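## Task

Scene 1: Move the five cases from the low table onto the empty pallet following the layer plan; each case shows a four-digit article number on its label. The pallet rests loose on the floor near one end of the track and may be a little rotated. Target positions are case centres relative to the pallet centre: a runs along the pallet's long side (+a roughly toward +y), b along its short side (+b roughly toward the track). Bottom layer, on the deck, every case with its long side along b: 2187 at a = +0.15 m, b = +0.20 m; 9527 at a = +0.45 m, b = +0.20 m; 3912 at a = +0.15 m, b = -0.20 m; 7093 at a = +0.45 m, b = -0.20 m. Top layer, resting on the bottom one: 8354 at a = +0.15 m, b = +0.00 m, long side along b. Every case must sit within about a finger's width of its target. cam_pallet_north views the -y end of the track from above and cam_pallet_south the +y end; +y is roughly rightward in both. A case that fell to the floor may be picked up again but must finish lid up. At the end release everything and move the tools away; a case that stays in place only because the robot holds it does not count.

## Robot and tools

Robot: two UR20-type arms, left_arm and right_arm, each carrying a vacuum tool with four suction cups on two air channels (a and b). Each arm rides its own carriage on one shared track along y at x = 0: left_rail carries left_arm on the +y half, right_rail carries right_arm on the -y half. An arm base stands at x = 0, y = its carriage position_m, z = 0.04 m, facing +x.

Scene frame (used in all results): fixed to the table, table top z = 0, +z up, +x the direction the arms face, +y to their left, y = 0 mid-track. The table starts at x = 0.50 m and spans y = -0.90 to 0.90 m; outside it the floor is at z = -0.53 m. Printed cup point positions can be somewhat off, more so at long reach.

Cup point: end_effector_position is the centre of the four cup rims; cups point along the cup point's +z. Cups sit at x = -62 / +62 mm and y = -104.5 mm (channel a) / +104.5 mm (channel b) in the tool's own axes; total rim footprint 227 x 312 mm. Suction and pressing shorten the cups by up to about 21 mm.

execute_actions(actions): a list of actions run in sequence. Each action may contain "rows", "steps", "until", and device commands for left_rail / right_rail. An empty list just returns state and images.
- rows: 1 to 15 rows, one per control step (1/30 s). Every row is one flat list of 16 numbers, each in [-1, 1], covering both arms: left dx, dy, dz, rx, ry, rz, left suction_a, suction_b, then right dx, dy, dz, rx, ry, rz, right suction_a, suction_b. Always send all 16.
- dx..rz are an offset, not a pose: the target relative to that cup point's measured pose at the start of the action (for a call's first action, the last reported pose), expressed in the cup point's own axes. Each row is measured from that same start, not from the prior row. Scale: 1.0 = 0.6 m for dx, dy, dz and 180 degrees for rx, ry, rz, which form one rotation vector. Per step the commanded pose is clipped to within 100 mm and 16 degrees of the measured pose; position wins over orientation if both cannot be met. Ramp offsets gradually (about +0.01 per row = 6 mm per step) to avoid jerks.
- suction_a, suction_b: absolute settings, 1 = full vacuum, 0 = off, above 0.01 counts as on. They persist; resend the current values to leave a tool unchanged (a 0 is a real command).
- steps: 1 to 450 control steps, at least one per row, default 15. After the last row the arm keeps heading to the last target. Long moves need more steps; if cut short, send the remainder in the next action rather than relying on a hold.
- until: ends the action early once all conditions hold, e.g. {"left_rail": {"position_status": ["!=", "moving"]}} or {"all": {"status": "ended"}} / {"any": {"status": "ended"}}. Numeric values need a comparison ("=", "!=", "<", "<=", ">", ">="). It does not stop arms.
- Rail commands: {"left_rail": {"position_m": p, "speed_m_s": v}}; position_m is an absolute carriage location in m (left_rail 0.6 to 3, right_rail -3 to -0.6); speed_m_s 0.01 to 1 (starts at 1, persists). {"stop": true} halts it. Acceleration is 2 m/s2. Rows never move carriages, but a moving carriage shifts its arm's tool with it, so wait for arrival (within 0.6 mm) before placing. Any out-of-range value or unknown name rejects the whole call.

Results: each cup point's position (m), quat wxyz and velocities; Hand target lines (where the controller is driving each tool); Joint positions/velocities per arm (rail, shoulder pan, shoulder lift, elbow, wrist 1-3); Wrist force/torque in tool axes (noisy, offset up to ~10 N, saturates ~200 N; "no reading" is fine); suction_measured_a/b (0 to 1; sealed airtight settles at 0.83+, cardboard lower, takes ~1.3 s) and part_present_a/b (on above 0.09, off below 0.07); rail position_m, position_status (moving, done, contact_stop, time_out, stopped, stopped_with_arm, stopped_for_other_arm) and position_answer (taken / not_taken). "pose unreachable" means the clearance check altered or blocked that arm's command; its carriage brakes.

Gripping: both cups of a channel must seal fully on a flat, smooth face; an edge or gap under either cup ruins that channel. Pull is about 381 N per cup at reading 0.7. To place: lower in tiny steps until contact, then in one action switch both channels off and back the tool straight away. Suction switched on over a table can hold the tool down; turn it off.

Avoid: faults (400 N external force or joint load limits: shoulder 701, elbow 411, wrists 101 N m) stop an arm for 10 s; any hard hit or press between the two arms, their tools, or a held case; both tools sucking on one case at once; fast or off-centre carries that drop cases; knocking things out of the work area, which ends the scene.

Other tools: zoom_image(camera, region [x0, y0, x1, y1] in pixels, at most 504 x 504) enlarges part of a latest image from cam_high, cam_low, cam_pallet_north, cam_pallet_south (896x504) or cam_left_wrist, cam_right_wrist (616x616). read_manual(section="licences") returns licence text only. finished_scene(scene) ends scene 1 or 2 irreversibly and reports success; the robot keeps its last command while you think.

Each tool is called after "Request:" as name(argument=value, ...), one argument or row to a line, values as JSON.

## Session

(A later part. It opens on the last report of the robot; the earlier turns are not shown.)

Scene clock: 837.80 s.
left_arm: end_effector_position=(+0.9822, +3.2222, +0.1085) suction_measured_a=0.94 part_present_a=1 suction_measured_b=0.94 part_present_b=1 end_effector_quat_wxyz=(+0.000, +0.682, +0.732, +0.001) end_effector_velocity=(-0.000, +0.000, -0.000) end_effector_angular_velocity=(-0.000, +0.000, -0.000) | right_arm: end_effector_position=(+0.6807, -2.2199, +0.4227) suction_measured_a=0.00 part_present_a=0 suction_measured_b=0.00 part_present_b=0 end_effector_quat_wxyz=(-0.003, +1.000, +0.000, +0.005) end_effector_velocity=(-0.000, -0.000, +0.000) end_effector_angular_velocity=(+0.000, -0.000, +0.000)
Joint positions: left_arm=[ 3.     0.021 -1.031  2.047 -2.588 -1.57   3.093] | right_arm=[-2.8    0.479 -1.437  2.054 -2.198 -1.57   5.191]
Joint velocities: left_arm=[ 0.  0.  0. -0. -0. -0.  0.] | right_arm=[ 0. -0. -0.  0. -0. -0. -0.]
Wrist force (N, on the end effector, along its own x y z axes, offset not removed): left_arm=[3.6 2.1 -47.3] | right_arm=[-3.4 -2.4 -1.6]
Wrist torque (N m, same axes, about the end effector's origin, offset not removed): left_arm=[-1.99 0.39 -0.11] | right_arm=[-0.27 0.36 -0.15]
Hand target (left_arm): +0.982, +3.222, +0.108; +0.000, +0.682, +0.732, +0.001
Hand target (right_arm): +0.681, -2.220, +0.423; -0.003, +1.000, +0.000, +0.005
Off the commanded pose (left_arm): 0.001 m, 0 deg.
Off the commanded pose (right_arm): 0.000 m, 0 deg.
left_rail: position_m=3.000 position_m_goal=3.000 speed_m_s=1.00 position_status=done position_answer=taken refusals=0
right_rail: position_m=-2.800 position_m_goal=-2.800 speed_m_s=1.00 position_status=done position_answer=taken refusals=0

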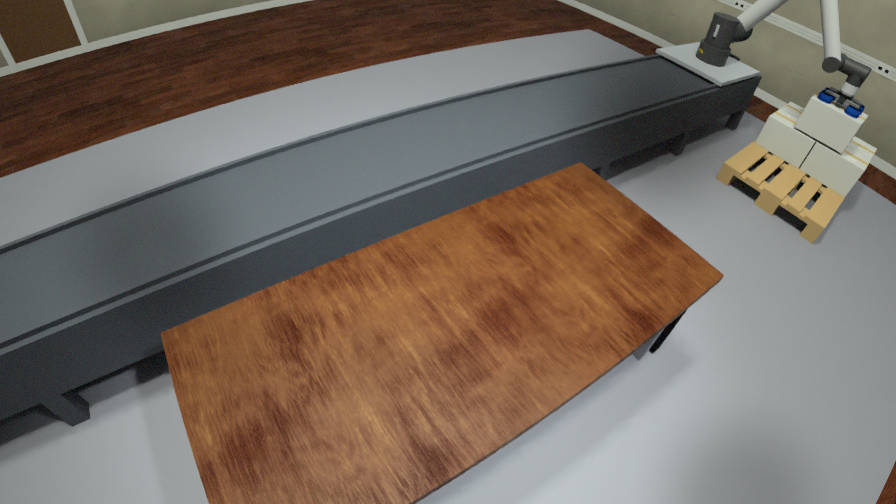

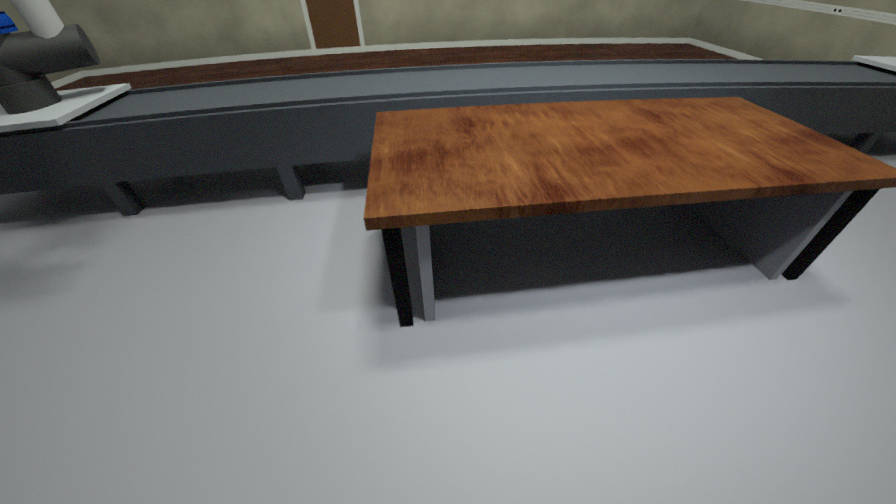

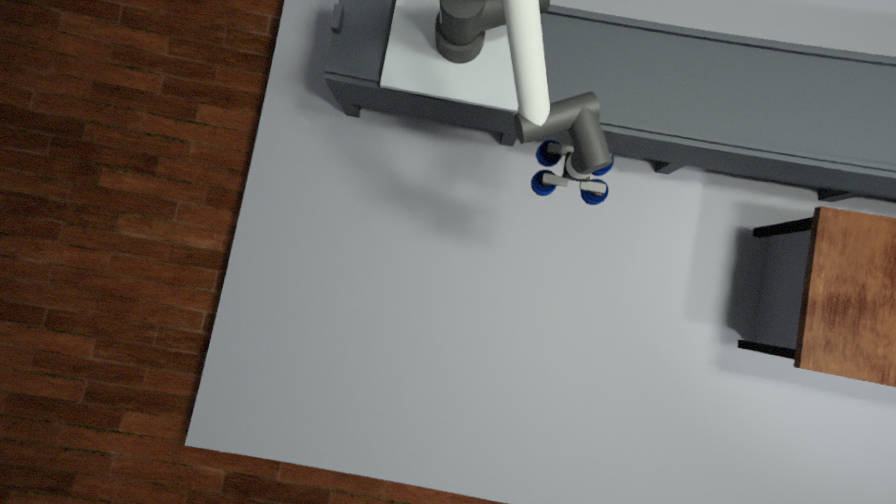

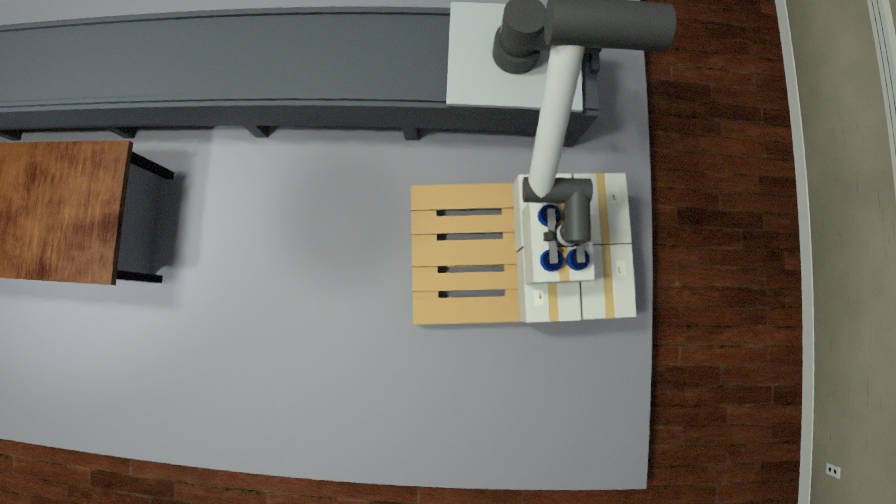

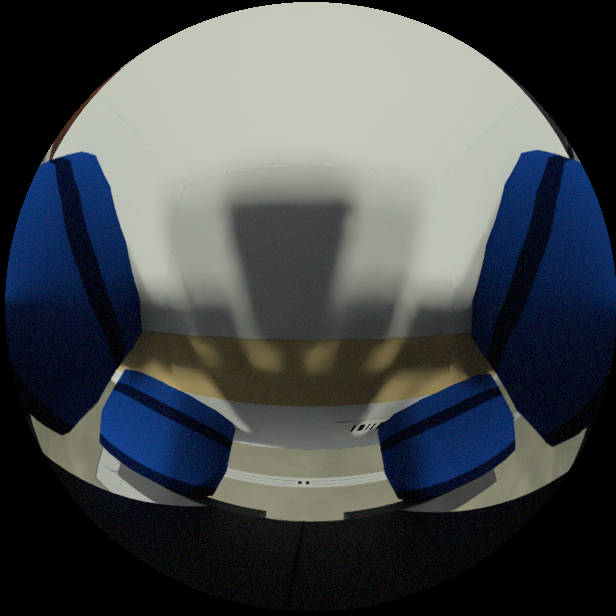

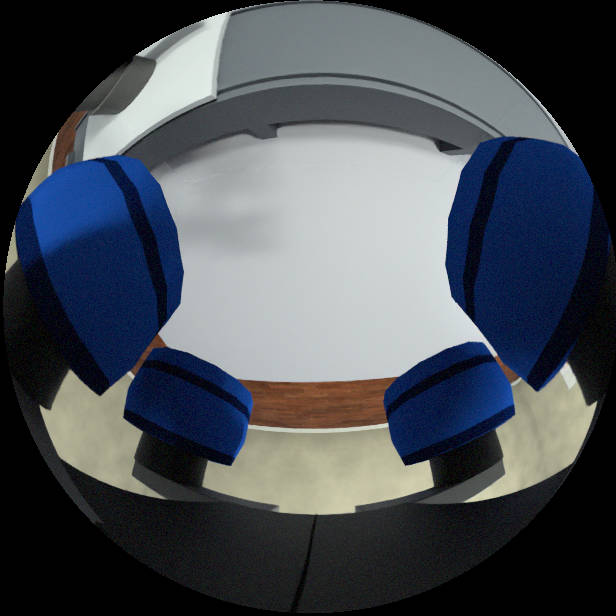

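Request:
execute_actions(
  actions=[
    {"rows":[[-0.001,0,0.004,0,0,0,1,1,0,0,0,0,0,0,0,0],[-0.002,0,0.009,0,0,0,1,1,0,0,0,0,0,0,0,0],[-0.003,0,0.014,0,0,0,1,1,0,0,0,0,0,0,0,0],[-0.003,0,0.018,0,0,0,1,1,0,0,0,0,0,0,0,0],[-0.003,0,0.021,0,0,0,1,1,0,0,0,0,0,0,0,0]],"steps":5},
  ],
)

Scene clock: 851.23 s.
left_arm: end_effector_position=(+0.9825, +3.2216, +0.1051) suction_measured_a=0.94 part_present_a=1 suction_measured_b=0.94 part_present_b=1 end_effector_quat_wxyz=(+0.000, +0.682, +0.732, +0.001) end_effector_velocity=(-0.000, -0.008, -0.050) end_effector_angular_velocity=(-0.000, +0.002, +0.001) | right_arm: end_effector_position=(+0.6807, -2.2199, +0.4227) suction_measured_a=0.00 part_present_a=0 suction_measured_b=0.00 part_present_b=0 end_effector_quat_wxyz=(-0.003, +1.000, +0.000, +0.005) end_effector_velocity=(+0.000, +0.000, -0.000) end_effector_angular_velocity=(-0.000, +0.000, -0.000)
Joint positions: left_arm=[ 3.     0.021 -1.027  2.047 -2.592 -1.57   3.092] | right_arm=[-2.8    0.479 -1.437  2.054 -2.198 -1.57   5.191]
Joint velocities: left_arm=[ 0.    -0.008  0.055  0.012 -0.065 -0.    -0.009] | right_arm=[ 0. -0.  0. -0.  0.  0.  0.]
Wrist force (N, on the end effector, along its own x y z axes, offset not removed): left_arm=[-2.8 -0.8 -46.8] | right_arm=[-5.1 -3.8 0.9]
Wrist torque (N m, same axes, about the end effector's origin, offset not removed): left_arm=[-2.52 1.46 -0.08] | right_arm=[-0.34 0.72 -0.09]
Hand target (left_arm): +0.982, +3.220, +0.096; +0.000, +0.682, +0.732, +0.001
Hand target (right_arm): +0.681, -2.220, +0.423; -0.003, +1.000, +0.000, +0.005
Off the commanded pose (left_arm): 0.009 m, 0 deg.
Off the commanded pose (right_arm): 0.000 m, 0 deg.
left_rail: position_m=3.000 position_m_goal=3.000 speed_m_s=1.00 position_status=done position_answer=taken refusals=0
right_rail: position_m=-2.800 position_m_goal=-2.800 speed_m_s=1.00 position_status=done position_answer=taken refusals=0

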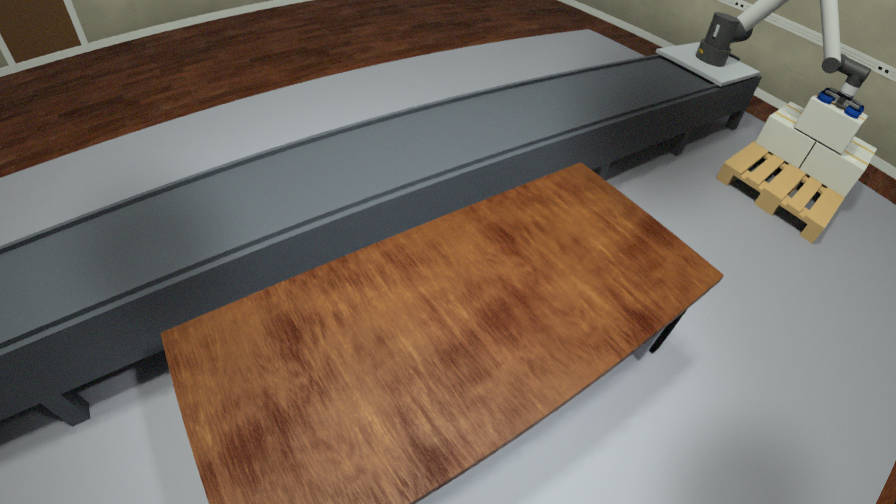

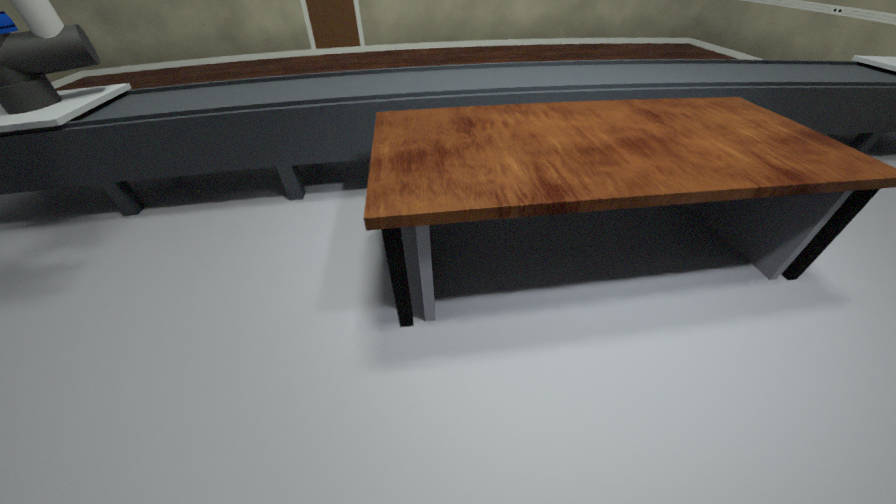

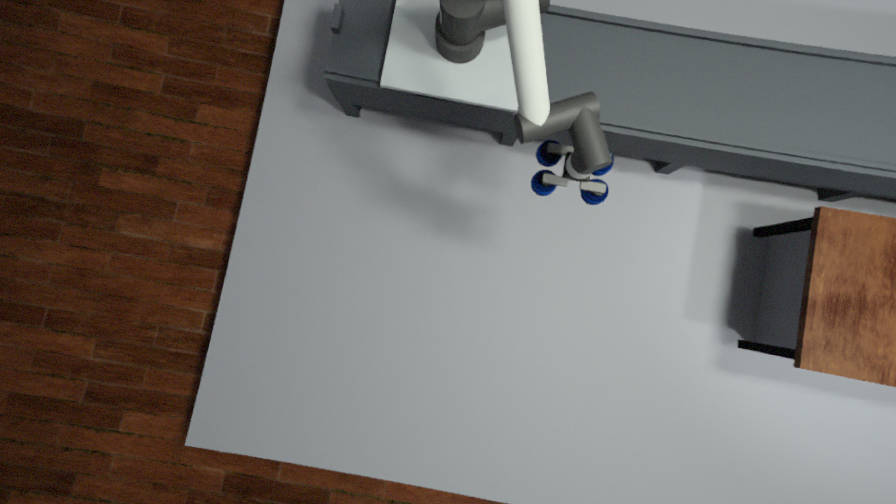

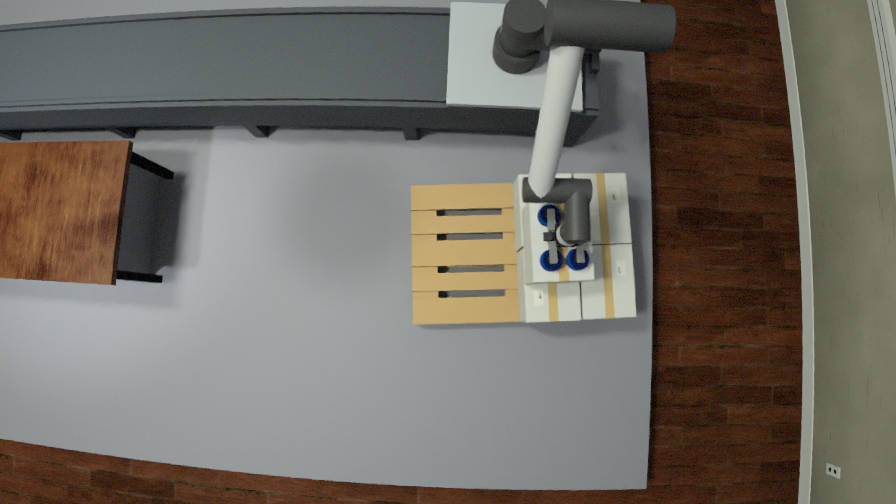

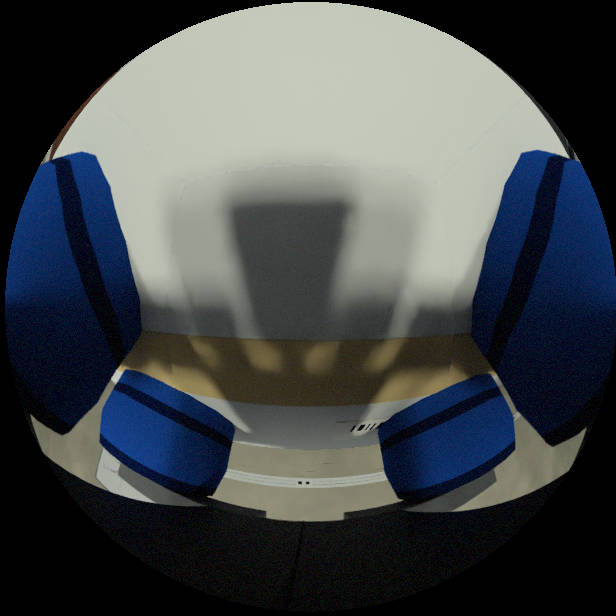

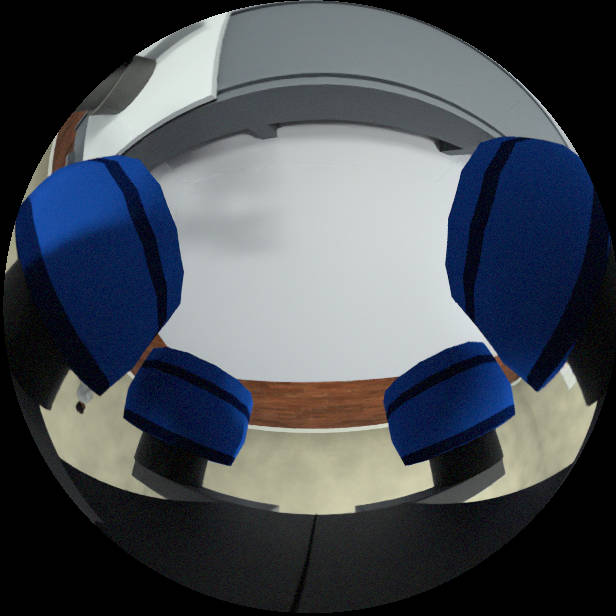

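Request:
execute_actions(
  actions=[],
)

Request:
zoom_image(
  camera="cam_high",
  region=[780, 110, 870, 180],
)

Scene clock: 852.73 s.
left_arm: end_effector_position=(+0.9822, +3.2204, +0.0960) suction_measured_a=0.94 part_present_a=1 suction_measured_b=0.94 part_present_b=1 end_effector_quat_wxyz=(+0.000, +0.682, +0.732, +0.001) end_effector_velocity=(-0.000, -0.000, -0.000) end_effector_angular_velocity=(-0.000, +0.000, +0.000) | right_arm: end_effector_position=(+0.6807, -2.2199, +0.4227) suction_measured_a=0.00 part_present_a=0 suction_measured_b=0.00 part_present_b=0 end_effector_quat_wxyz=(-0.003, +1.000, +0.000, +0.005) end_effector_velocity=(+0.000, +0.000, -0.000) end_effector_angular_velocity=(-0.000, +0.000, -0.000)
Joint positions: left_arm=[ 3.     0.02  -1.017  2.05  -2.604 -1.57   3.091] | right_arm=[-2.8    0.479 -1.437  2.054 -2.198 -1.57   5.191]
Joint velocities: left_arm=[ 0.  0.  0.  0. -0.  0. -0.] | right_arm=[0. 0. 0. 0. 0. 0. 0.]
Wrist force (N, on the end effector, along its own x y z axes, offset not removed): left_arm=[4.8 0.8 -47.6] | right_arm=[-1.7 -4.1 -1.2]
Wrist torque (N m, same axes, about the end effector's origin, offset not removed): left_arm=[-2.22 0.20 -0.11] | right_arm=[-0.46 0.21 -0.07]
Hand target (left_arm): +0.982, +3.220, +0.096; +0.000, +0.682, +0.732, +0.001
Hand target (right_arm): +0.681, -2.220, +0.423; -0.003, +1.000, +0.000, +0.005
Off the commanded pose (left_arm): 0.000 m, 0 deg.
Off the commanded pose (right_arm): 0.000 m, 0 deg.
left_rail: position_m=3.000 position_m_goal=3.000 speed_m_s=1.00 position_status=done position_answer=taken refusals=0
right_rail: position_m=-2.800 position_m_goal=-2.800 speed_m_s=1.00 position_status=done position_answer=taken refusals=0

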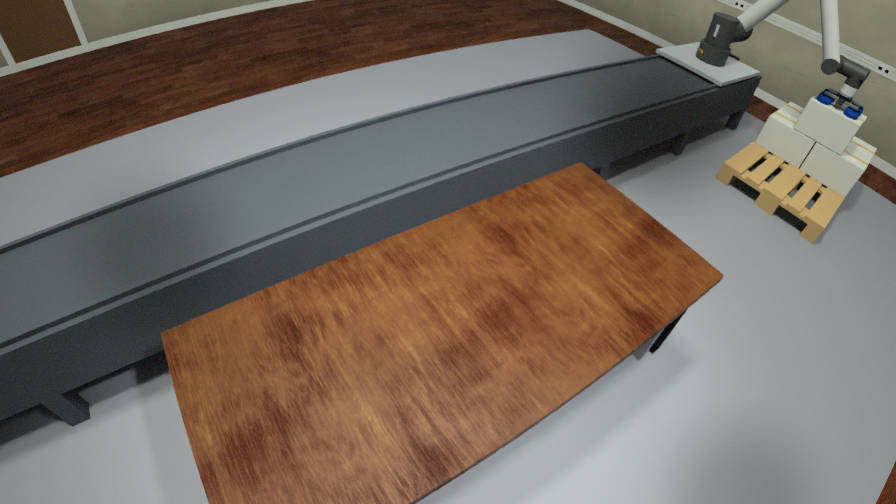

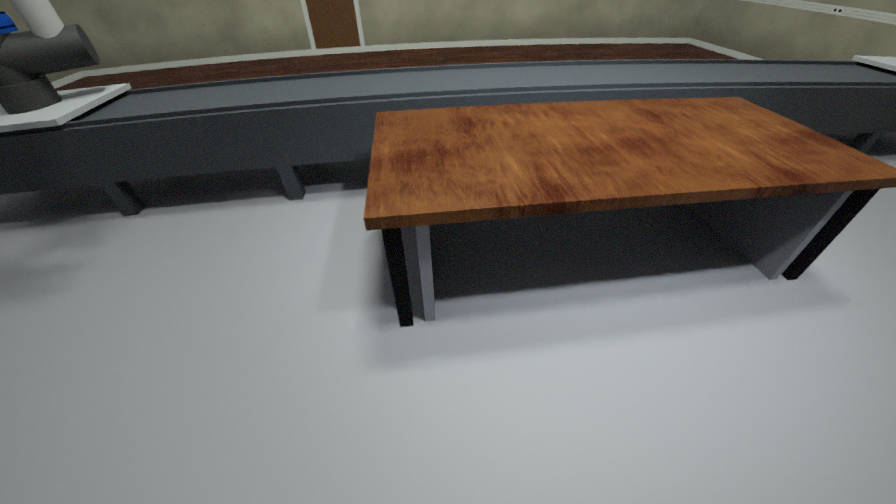

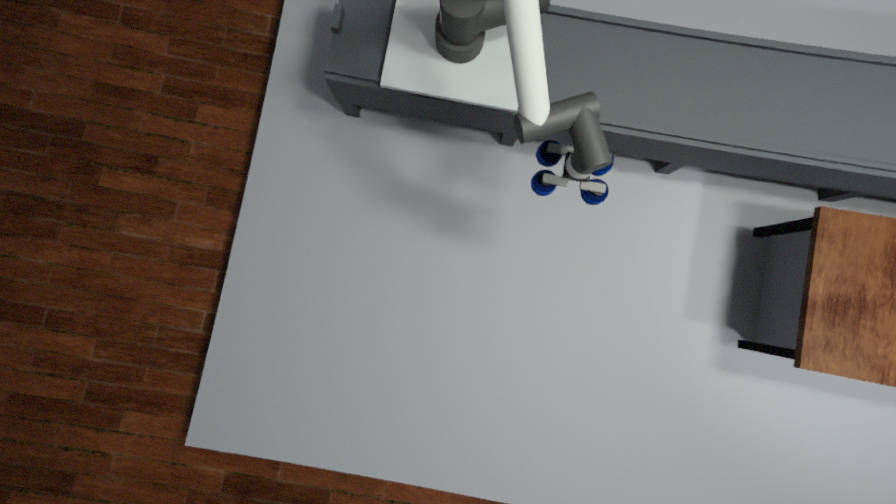

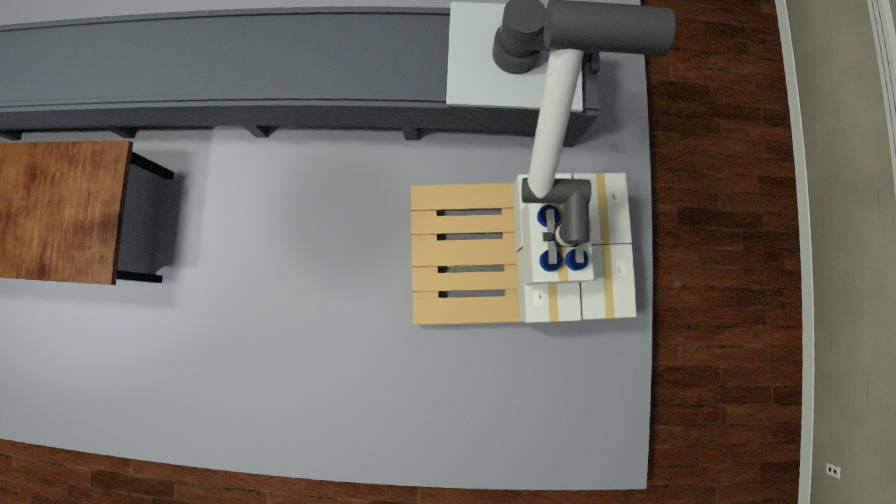

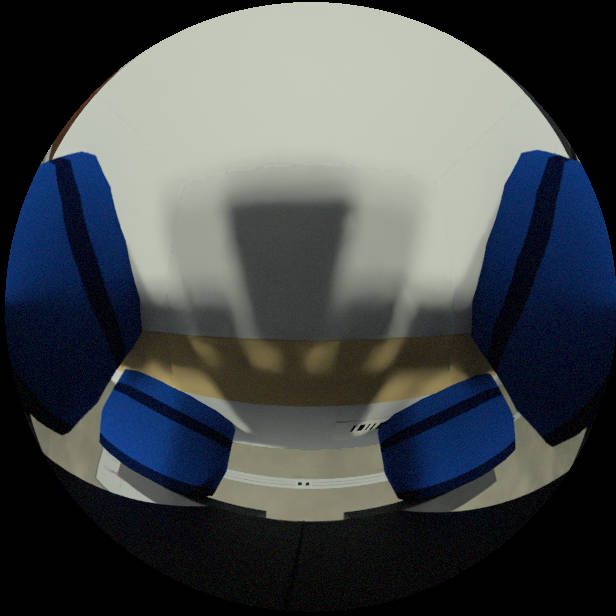

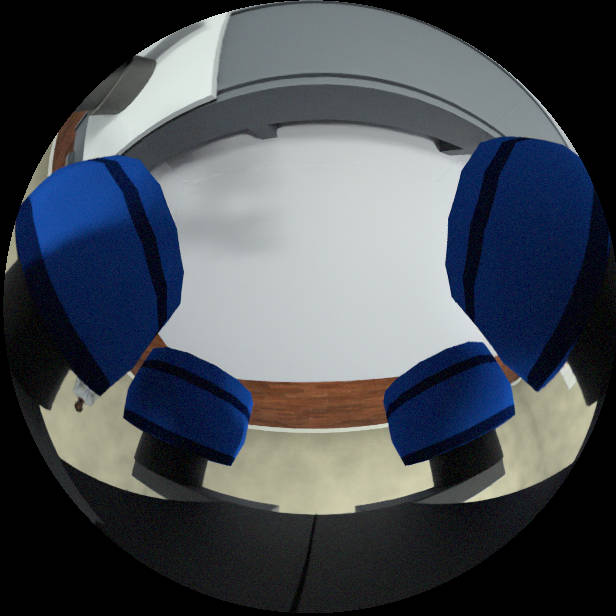

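Region (780, 110, 870, 180) of cam_high's 896x504 image, scaled by 5.600, with more detail than that image has.

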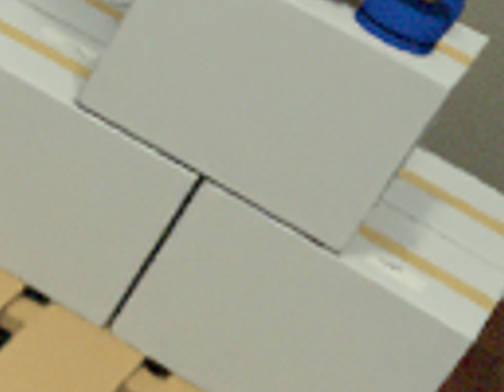

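Request:
execute_actions(
  actions=[
    {"rows":[[0,0,0.002,0,0,0,1,1,0,0,0,0,0,0,0,0],[0,0,0.0035,0,0,0,1,1,0,0,0,0,0,0,0,0]],"steps":5},
    {"rows":[[0,0,0,0,0,0,0,0,0,0,0,0,0,0,0,0],[0,0,-0.003,0,0,0,0,0,0,0,0,0,0,0,0,0],[0,0,-0.006,0,0,0,0,0,0,0,0,0,0,0,0,0],[0,0,-0.010,0,0,0,0,0,0,0,0,0,0,0,0,0],[0,0,-0.015,0,0,0,0,0,0,0,0,0,0,0,0,0],[0,0,-0.022,0,0,0,0,0,0,0,0,0,0,0,0,0],[0,0,-0.032,0,0,0,0,0,0,0,0,0,0,0,0,0],[0,0,-0.045,0,0,0,0,0,0,0,0,0,0,0,0,0],[0,0,-0.06,0,0,0,0,0,0,0,0,0,0,0,0,0],[0,0,-0.08,0,0,0,0,0,0,0,0,0,0,0,0,0],[0,0,-0.10,0,0,0,0,0,0,0,0,0,0,0,0,0],[0,0,-0.13,0,0,0,0,0,0,0,0,0,0,0,0,0],[0,0,-0.16,0,0,0,0,0,0,0,0,0,0,0,0,0],[0,0,-0.2,0,0,0,0,0,0,0,0,0,0,0,0,0],[0,0,-0.25,0,0,0,0,0,0,0,0,0,0,0,0,0]],"steps":15},
  ],
)

Scene clock: 858.53 s.
left_arm: end_effector_position=(+0.9822, +3.2204, +0.1503) suction_measured_a=0.00 part_present_a=0 suction_measured_b=0.00 part_present_b=0 end_effector_quat_wxyz=(+0.001, +0.682, +0.732, +0.001) end_effector_velocity=(+0.011, +0.002, +0.387) end_effector_angular_velocity=(+0.001, -0.035, +0.001) | right_arm: end_effector_position=(+0.6807, -2.2199, +0.4227) suction_measured_a=0.00 part_present_a=0 suction_measured_b=0.00 part_present_b=0 end_effector_quat_wxyz=(-0.003, +1.000, +0.000, +0.005) end_effector_velocity=(+0.000, +0.000, -0.000) end_effector_angular_velocity=(+0.000, +0.000, +0.000)
Joint positions: left_arm=[ 3.     0.02  -1.077  2.037 -2.533 -1.57   3.091] | right_arm=[-2.8    0.479 -1.437  2.054 -2.198 -1.57   5.191]
Joint velocities: left_arm=[ 0.     0.001 -0.405 -0.112  0.482  0.     0.   ] | right_arm=[ 0. -0.  0. -0.  0.  0. -0.]
Wrist force (N, on the end effector, along its own x y z axes, offset not removed): left_arm=[-1.1 0.0 3.8] | right_arm=[-3.8 -2.8 -4.7]
Wrist torque (N m, same axes, about the end effector's origin, offset not removed): left_arm=[-0.51 0.18 -0.03] | right_arm=[-0.28 0.35 -0.01]
Hand target (left_arm): +0.981, +3.221, +0.233; +0.003, +0.682, +0.732, +0.003
Hand target (right_arm): +0.681, -2.220, +0.423; -0.003, +1.000, +0.000, +0.005
Off the commanded pose (left_arm): 0.095 m, 0 deg; position clipped at the last step of the last action.
Off the commanded pose (right_arm): 0.000 m, 0 deg.
left_rail: position_m=3.000 position_m_goal=3.000 speed_m_s=1.00 position_status=done position_answer=taken refusals=0
right_rail: position_m=-2.800 position_m_goal=-2.800 speed_m_s=1.00 position_status=done position_answer=taken refusals=0

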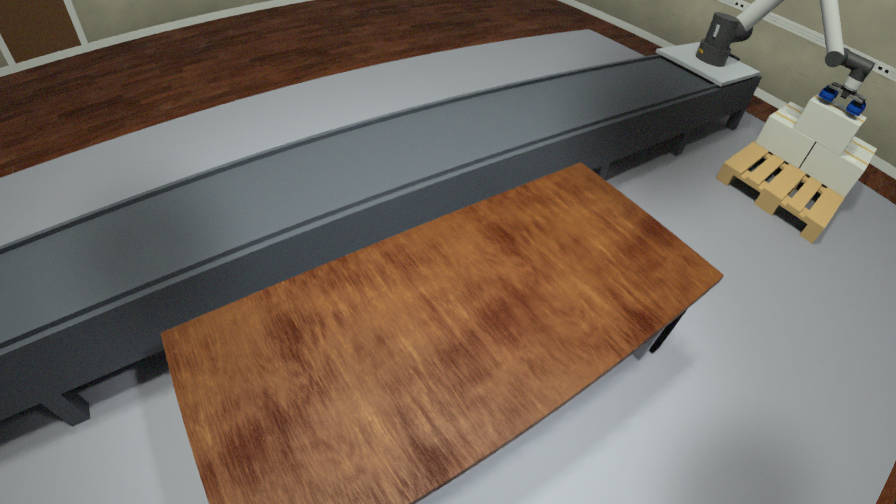

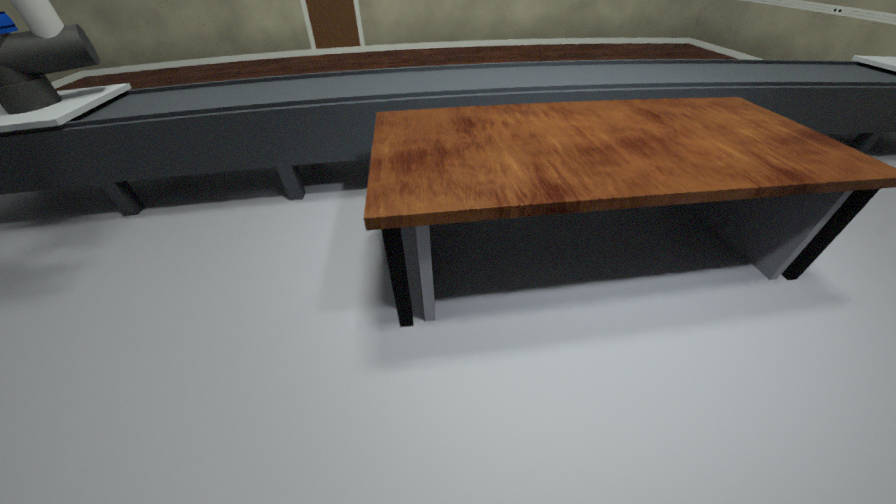

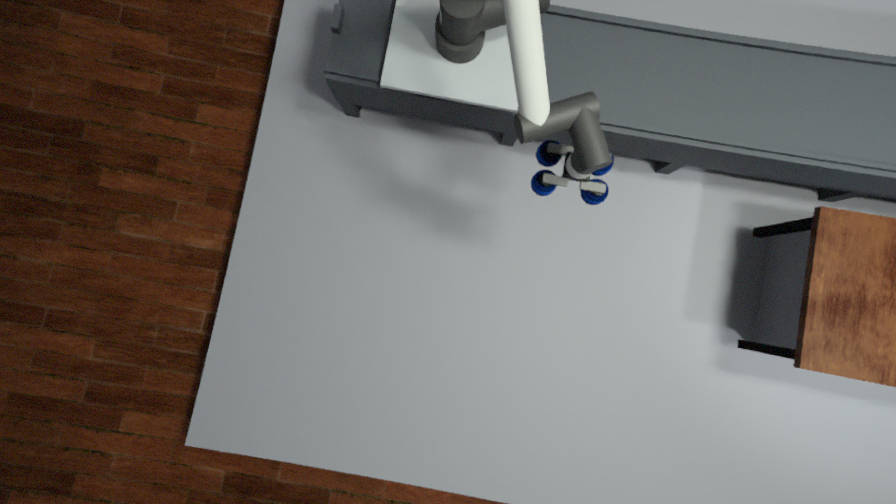

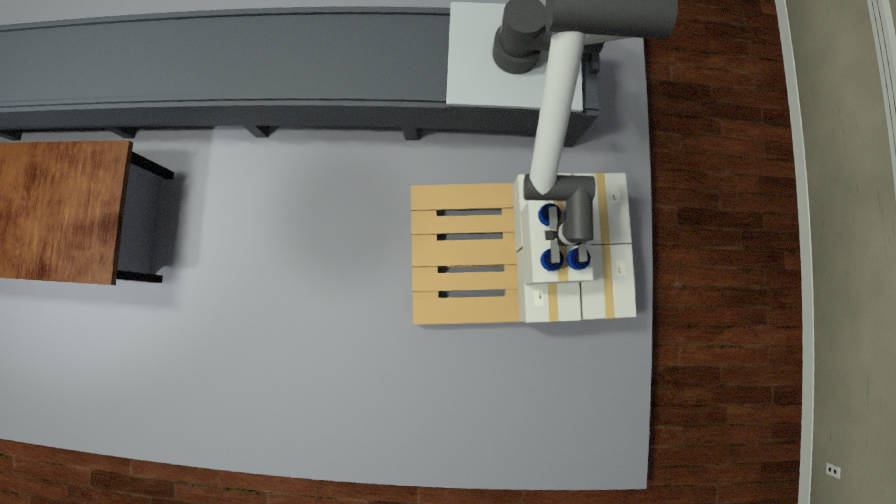

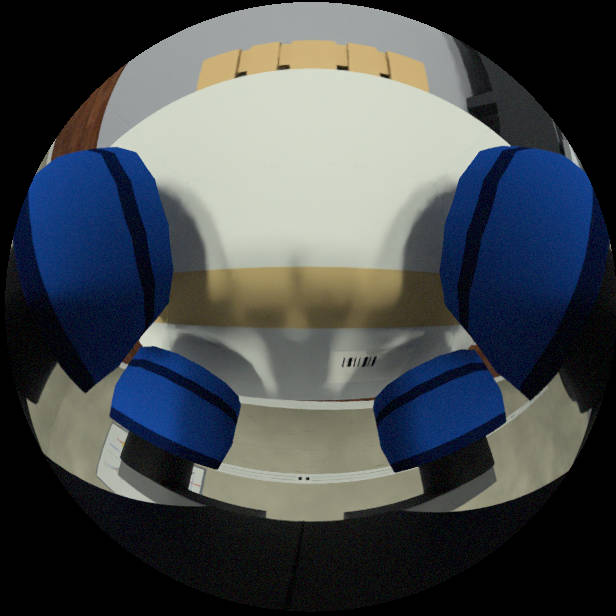

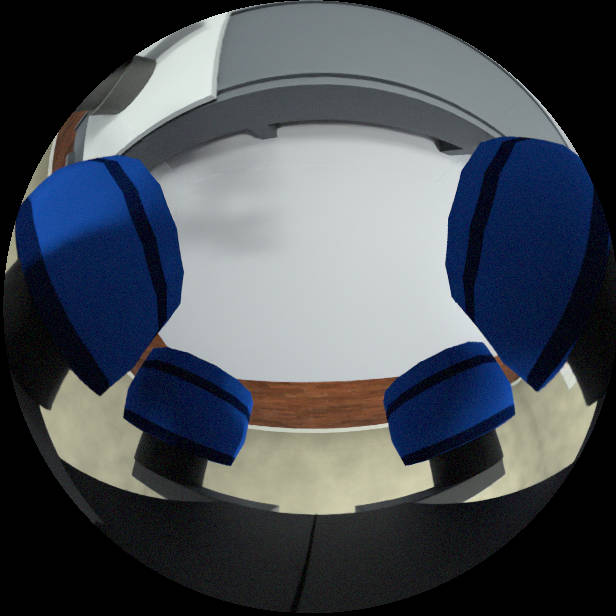

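Released. Drive the carriage away to clear the stack.

Request:
execute_actions(
  actions=[
    {"left_rail":{"position_m":1.8},"steps":1},
  ],
)

Scene clock: 860.20 s.
left_arm: end_effector_position=(+0.9808, +3.2210, +0.2334) suction_measured_a=0.00 part_present_a=0 suction_measured_b=0.00 part_present_b=0 end_effector_quat_wxyz=(+0.003, +0.682, +0.732, +0.003) end_effector_velocity=(+0.000, +0.000, +0.000) end_effector_angular_velocity=(-0.000, +0.000, -0.000) | right_arm: end_effector_position=(+0.6807, -2.2199, +0.4227) suction_measured_a=0.00 part_present_a=0 suction_measured_b=0.00 part_present_b=0 end_effector_quat_wxyz=(-0.003, +1.000, +0.000, +0.005) end_effector_velocity=(+0.000, +0.000, -0.000) end_effector_angular_velocity=(-0.000, +0.000, -0.000)
Joint positions: left_arm=[ 3.     0.02  -1.163  2.012 -2.428 -1.57   3.091] | right_arm=[-2.8    0.479 -1.437  2.054 -2.198 -1.57   5.191]
Joint velocities: left_arm=[ 0.    -0.    -0.    -0.     0.001  0.     0.   ] | right_arm=[ 0. -0.  0. -0.  0.  0.  0.]
Wrist force (N, on the end effector, along its own x y z axes, offset not removed): left_arm=[4.3 -1.5 6.8] | right_arm=[-4.0 -0.9 0.9]
Wrist torque (N m, same axes, about the end effector's origin, offset not removed): left_arm=[-0.84 -0.51 0.01] | right_arm=[0.05 0.50 -0.02]
Hand target (left_arm): +0.982, +3.218, +0.245; +0.000, +0.682, +0.732, +0.001
Hand target (right_arm): +0.681, -2.220, +0.423; -0.003, +1.000, +0.000, +0.005
Off the commanded pose (left_arm): 0.012 m, 0 deg.
Off the commanded pose (right_arm): 0.000 m, 0 deg.
left_rail: position_m=3.000 position_m_goal=1.800 speed_m_s=1.00 position_status=moving position_answer=taken refusals=0
right_rail: position_m=-2.800 position_m_goal=-2.800 speed_m_s=1.00 position_status=done position_answer=taken refusals=0

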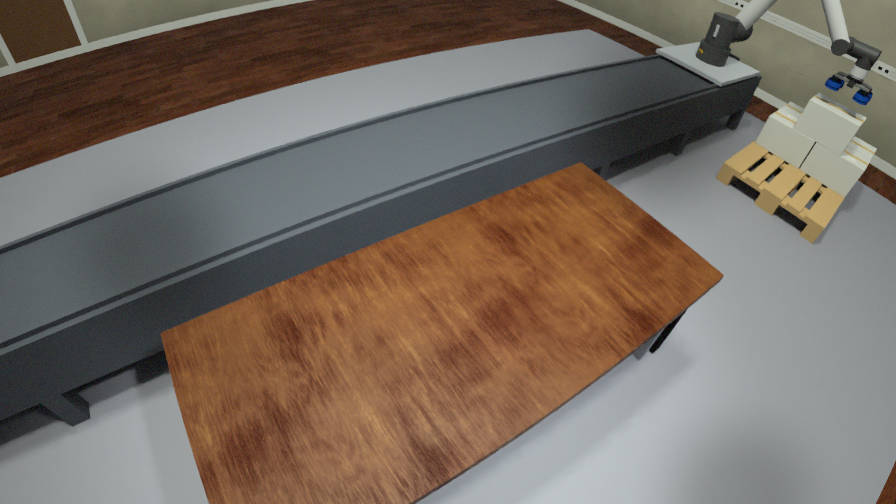

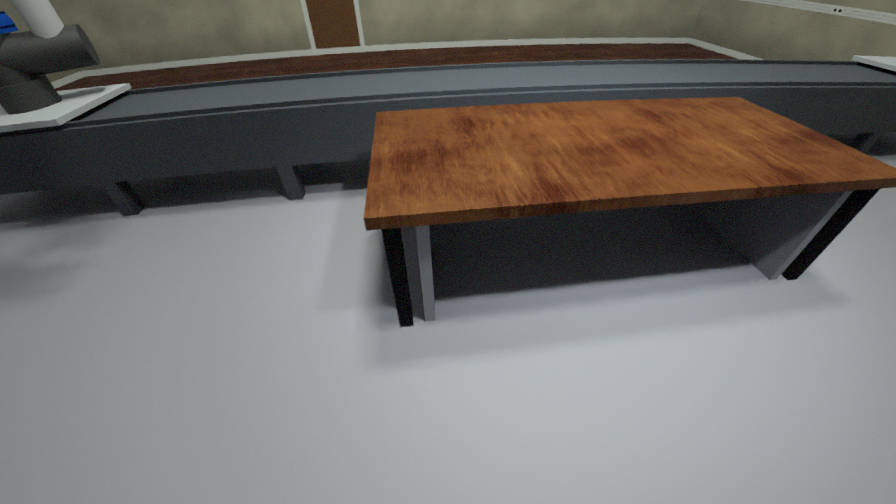

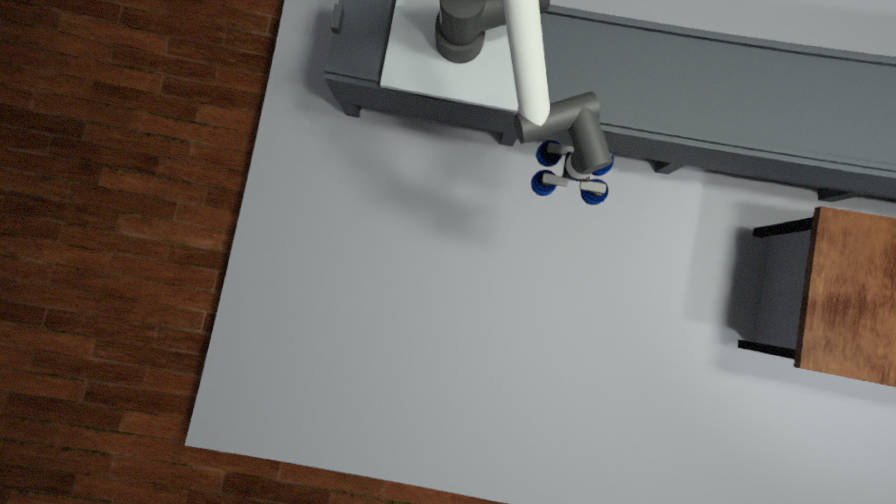

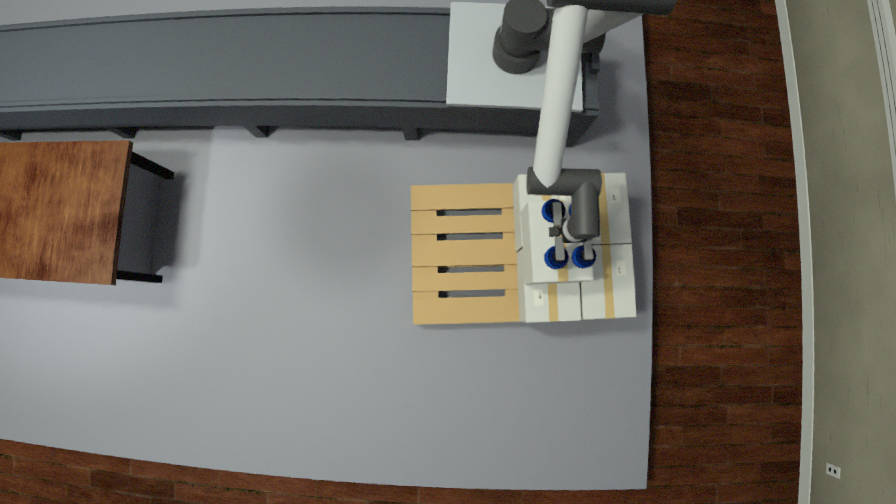

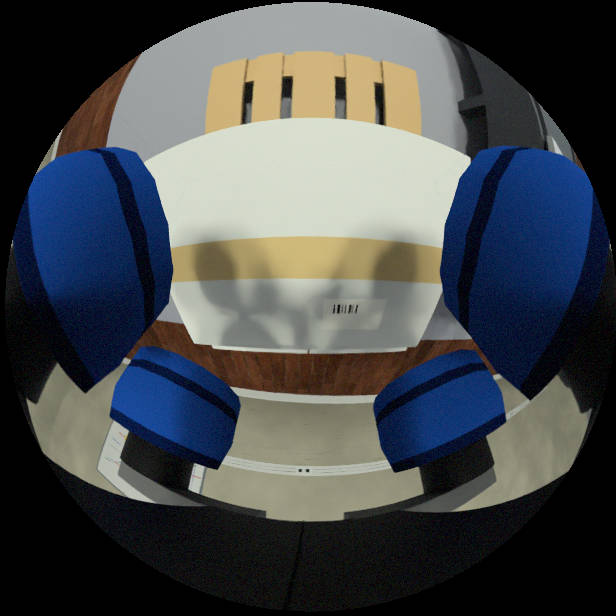

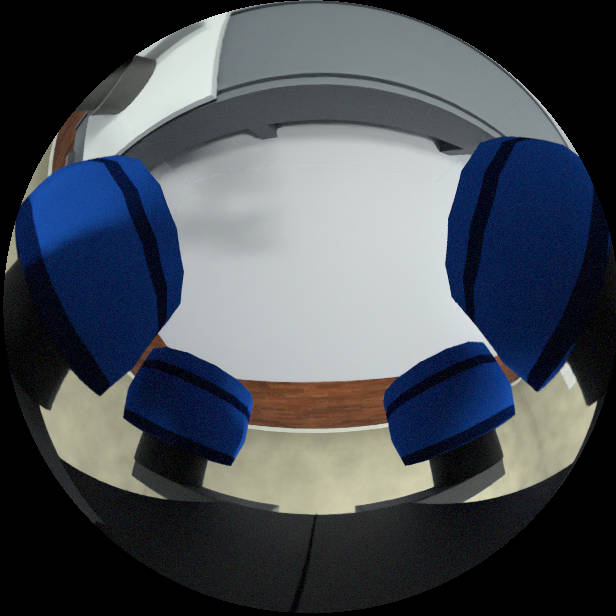

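Request:
zoom_image(
  camera="cam_high",
  region=[750, 80, 896, 210],
)

Region (750, 80, 896, 210) of cam_high's 896x504 image, scaled by 3.452, with more detail than that image has; it fills the top 449 rows of this view, and the rest is white.

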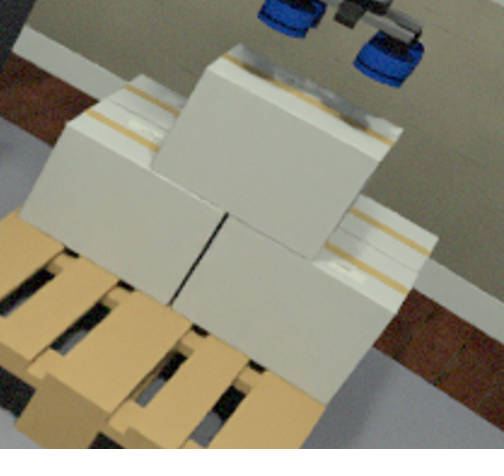

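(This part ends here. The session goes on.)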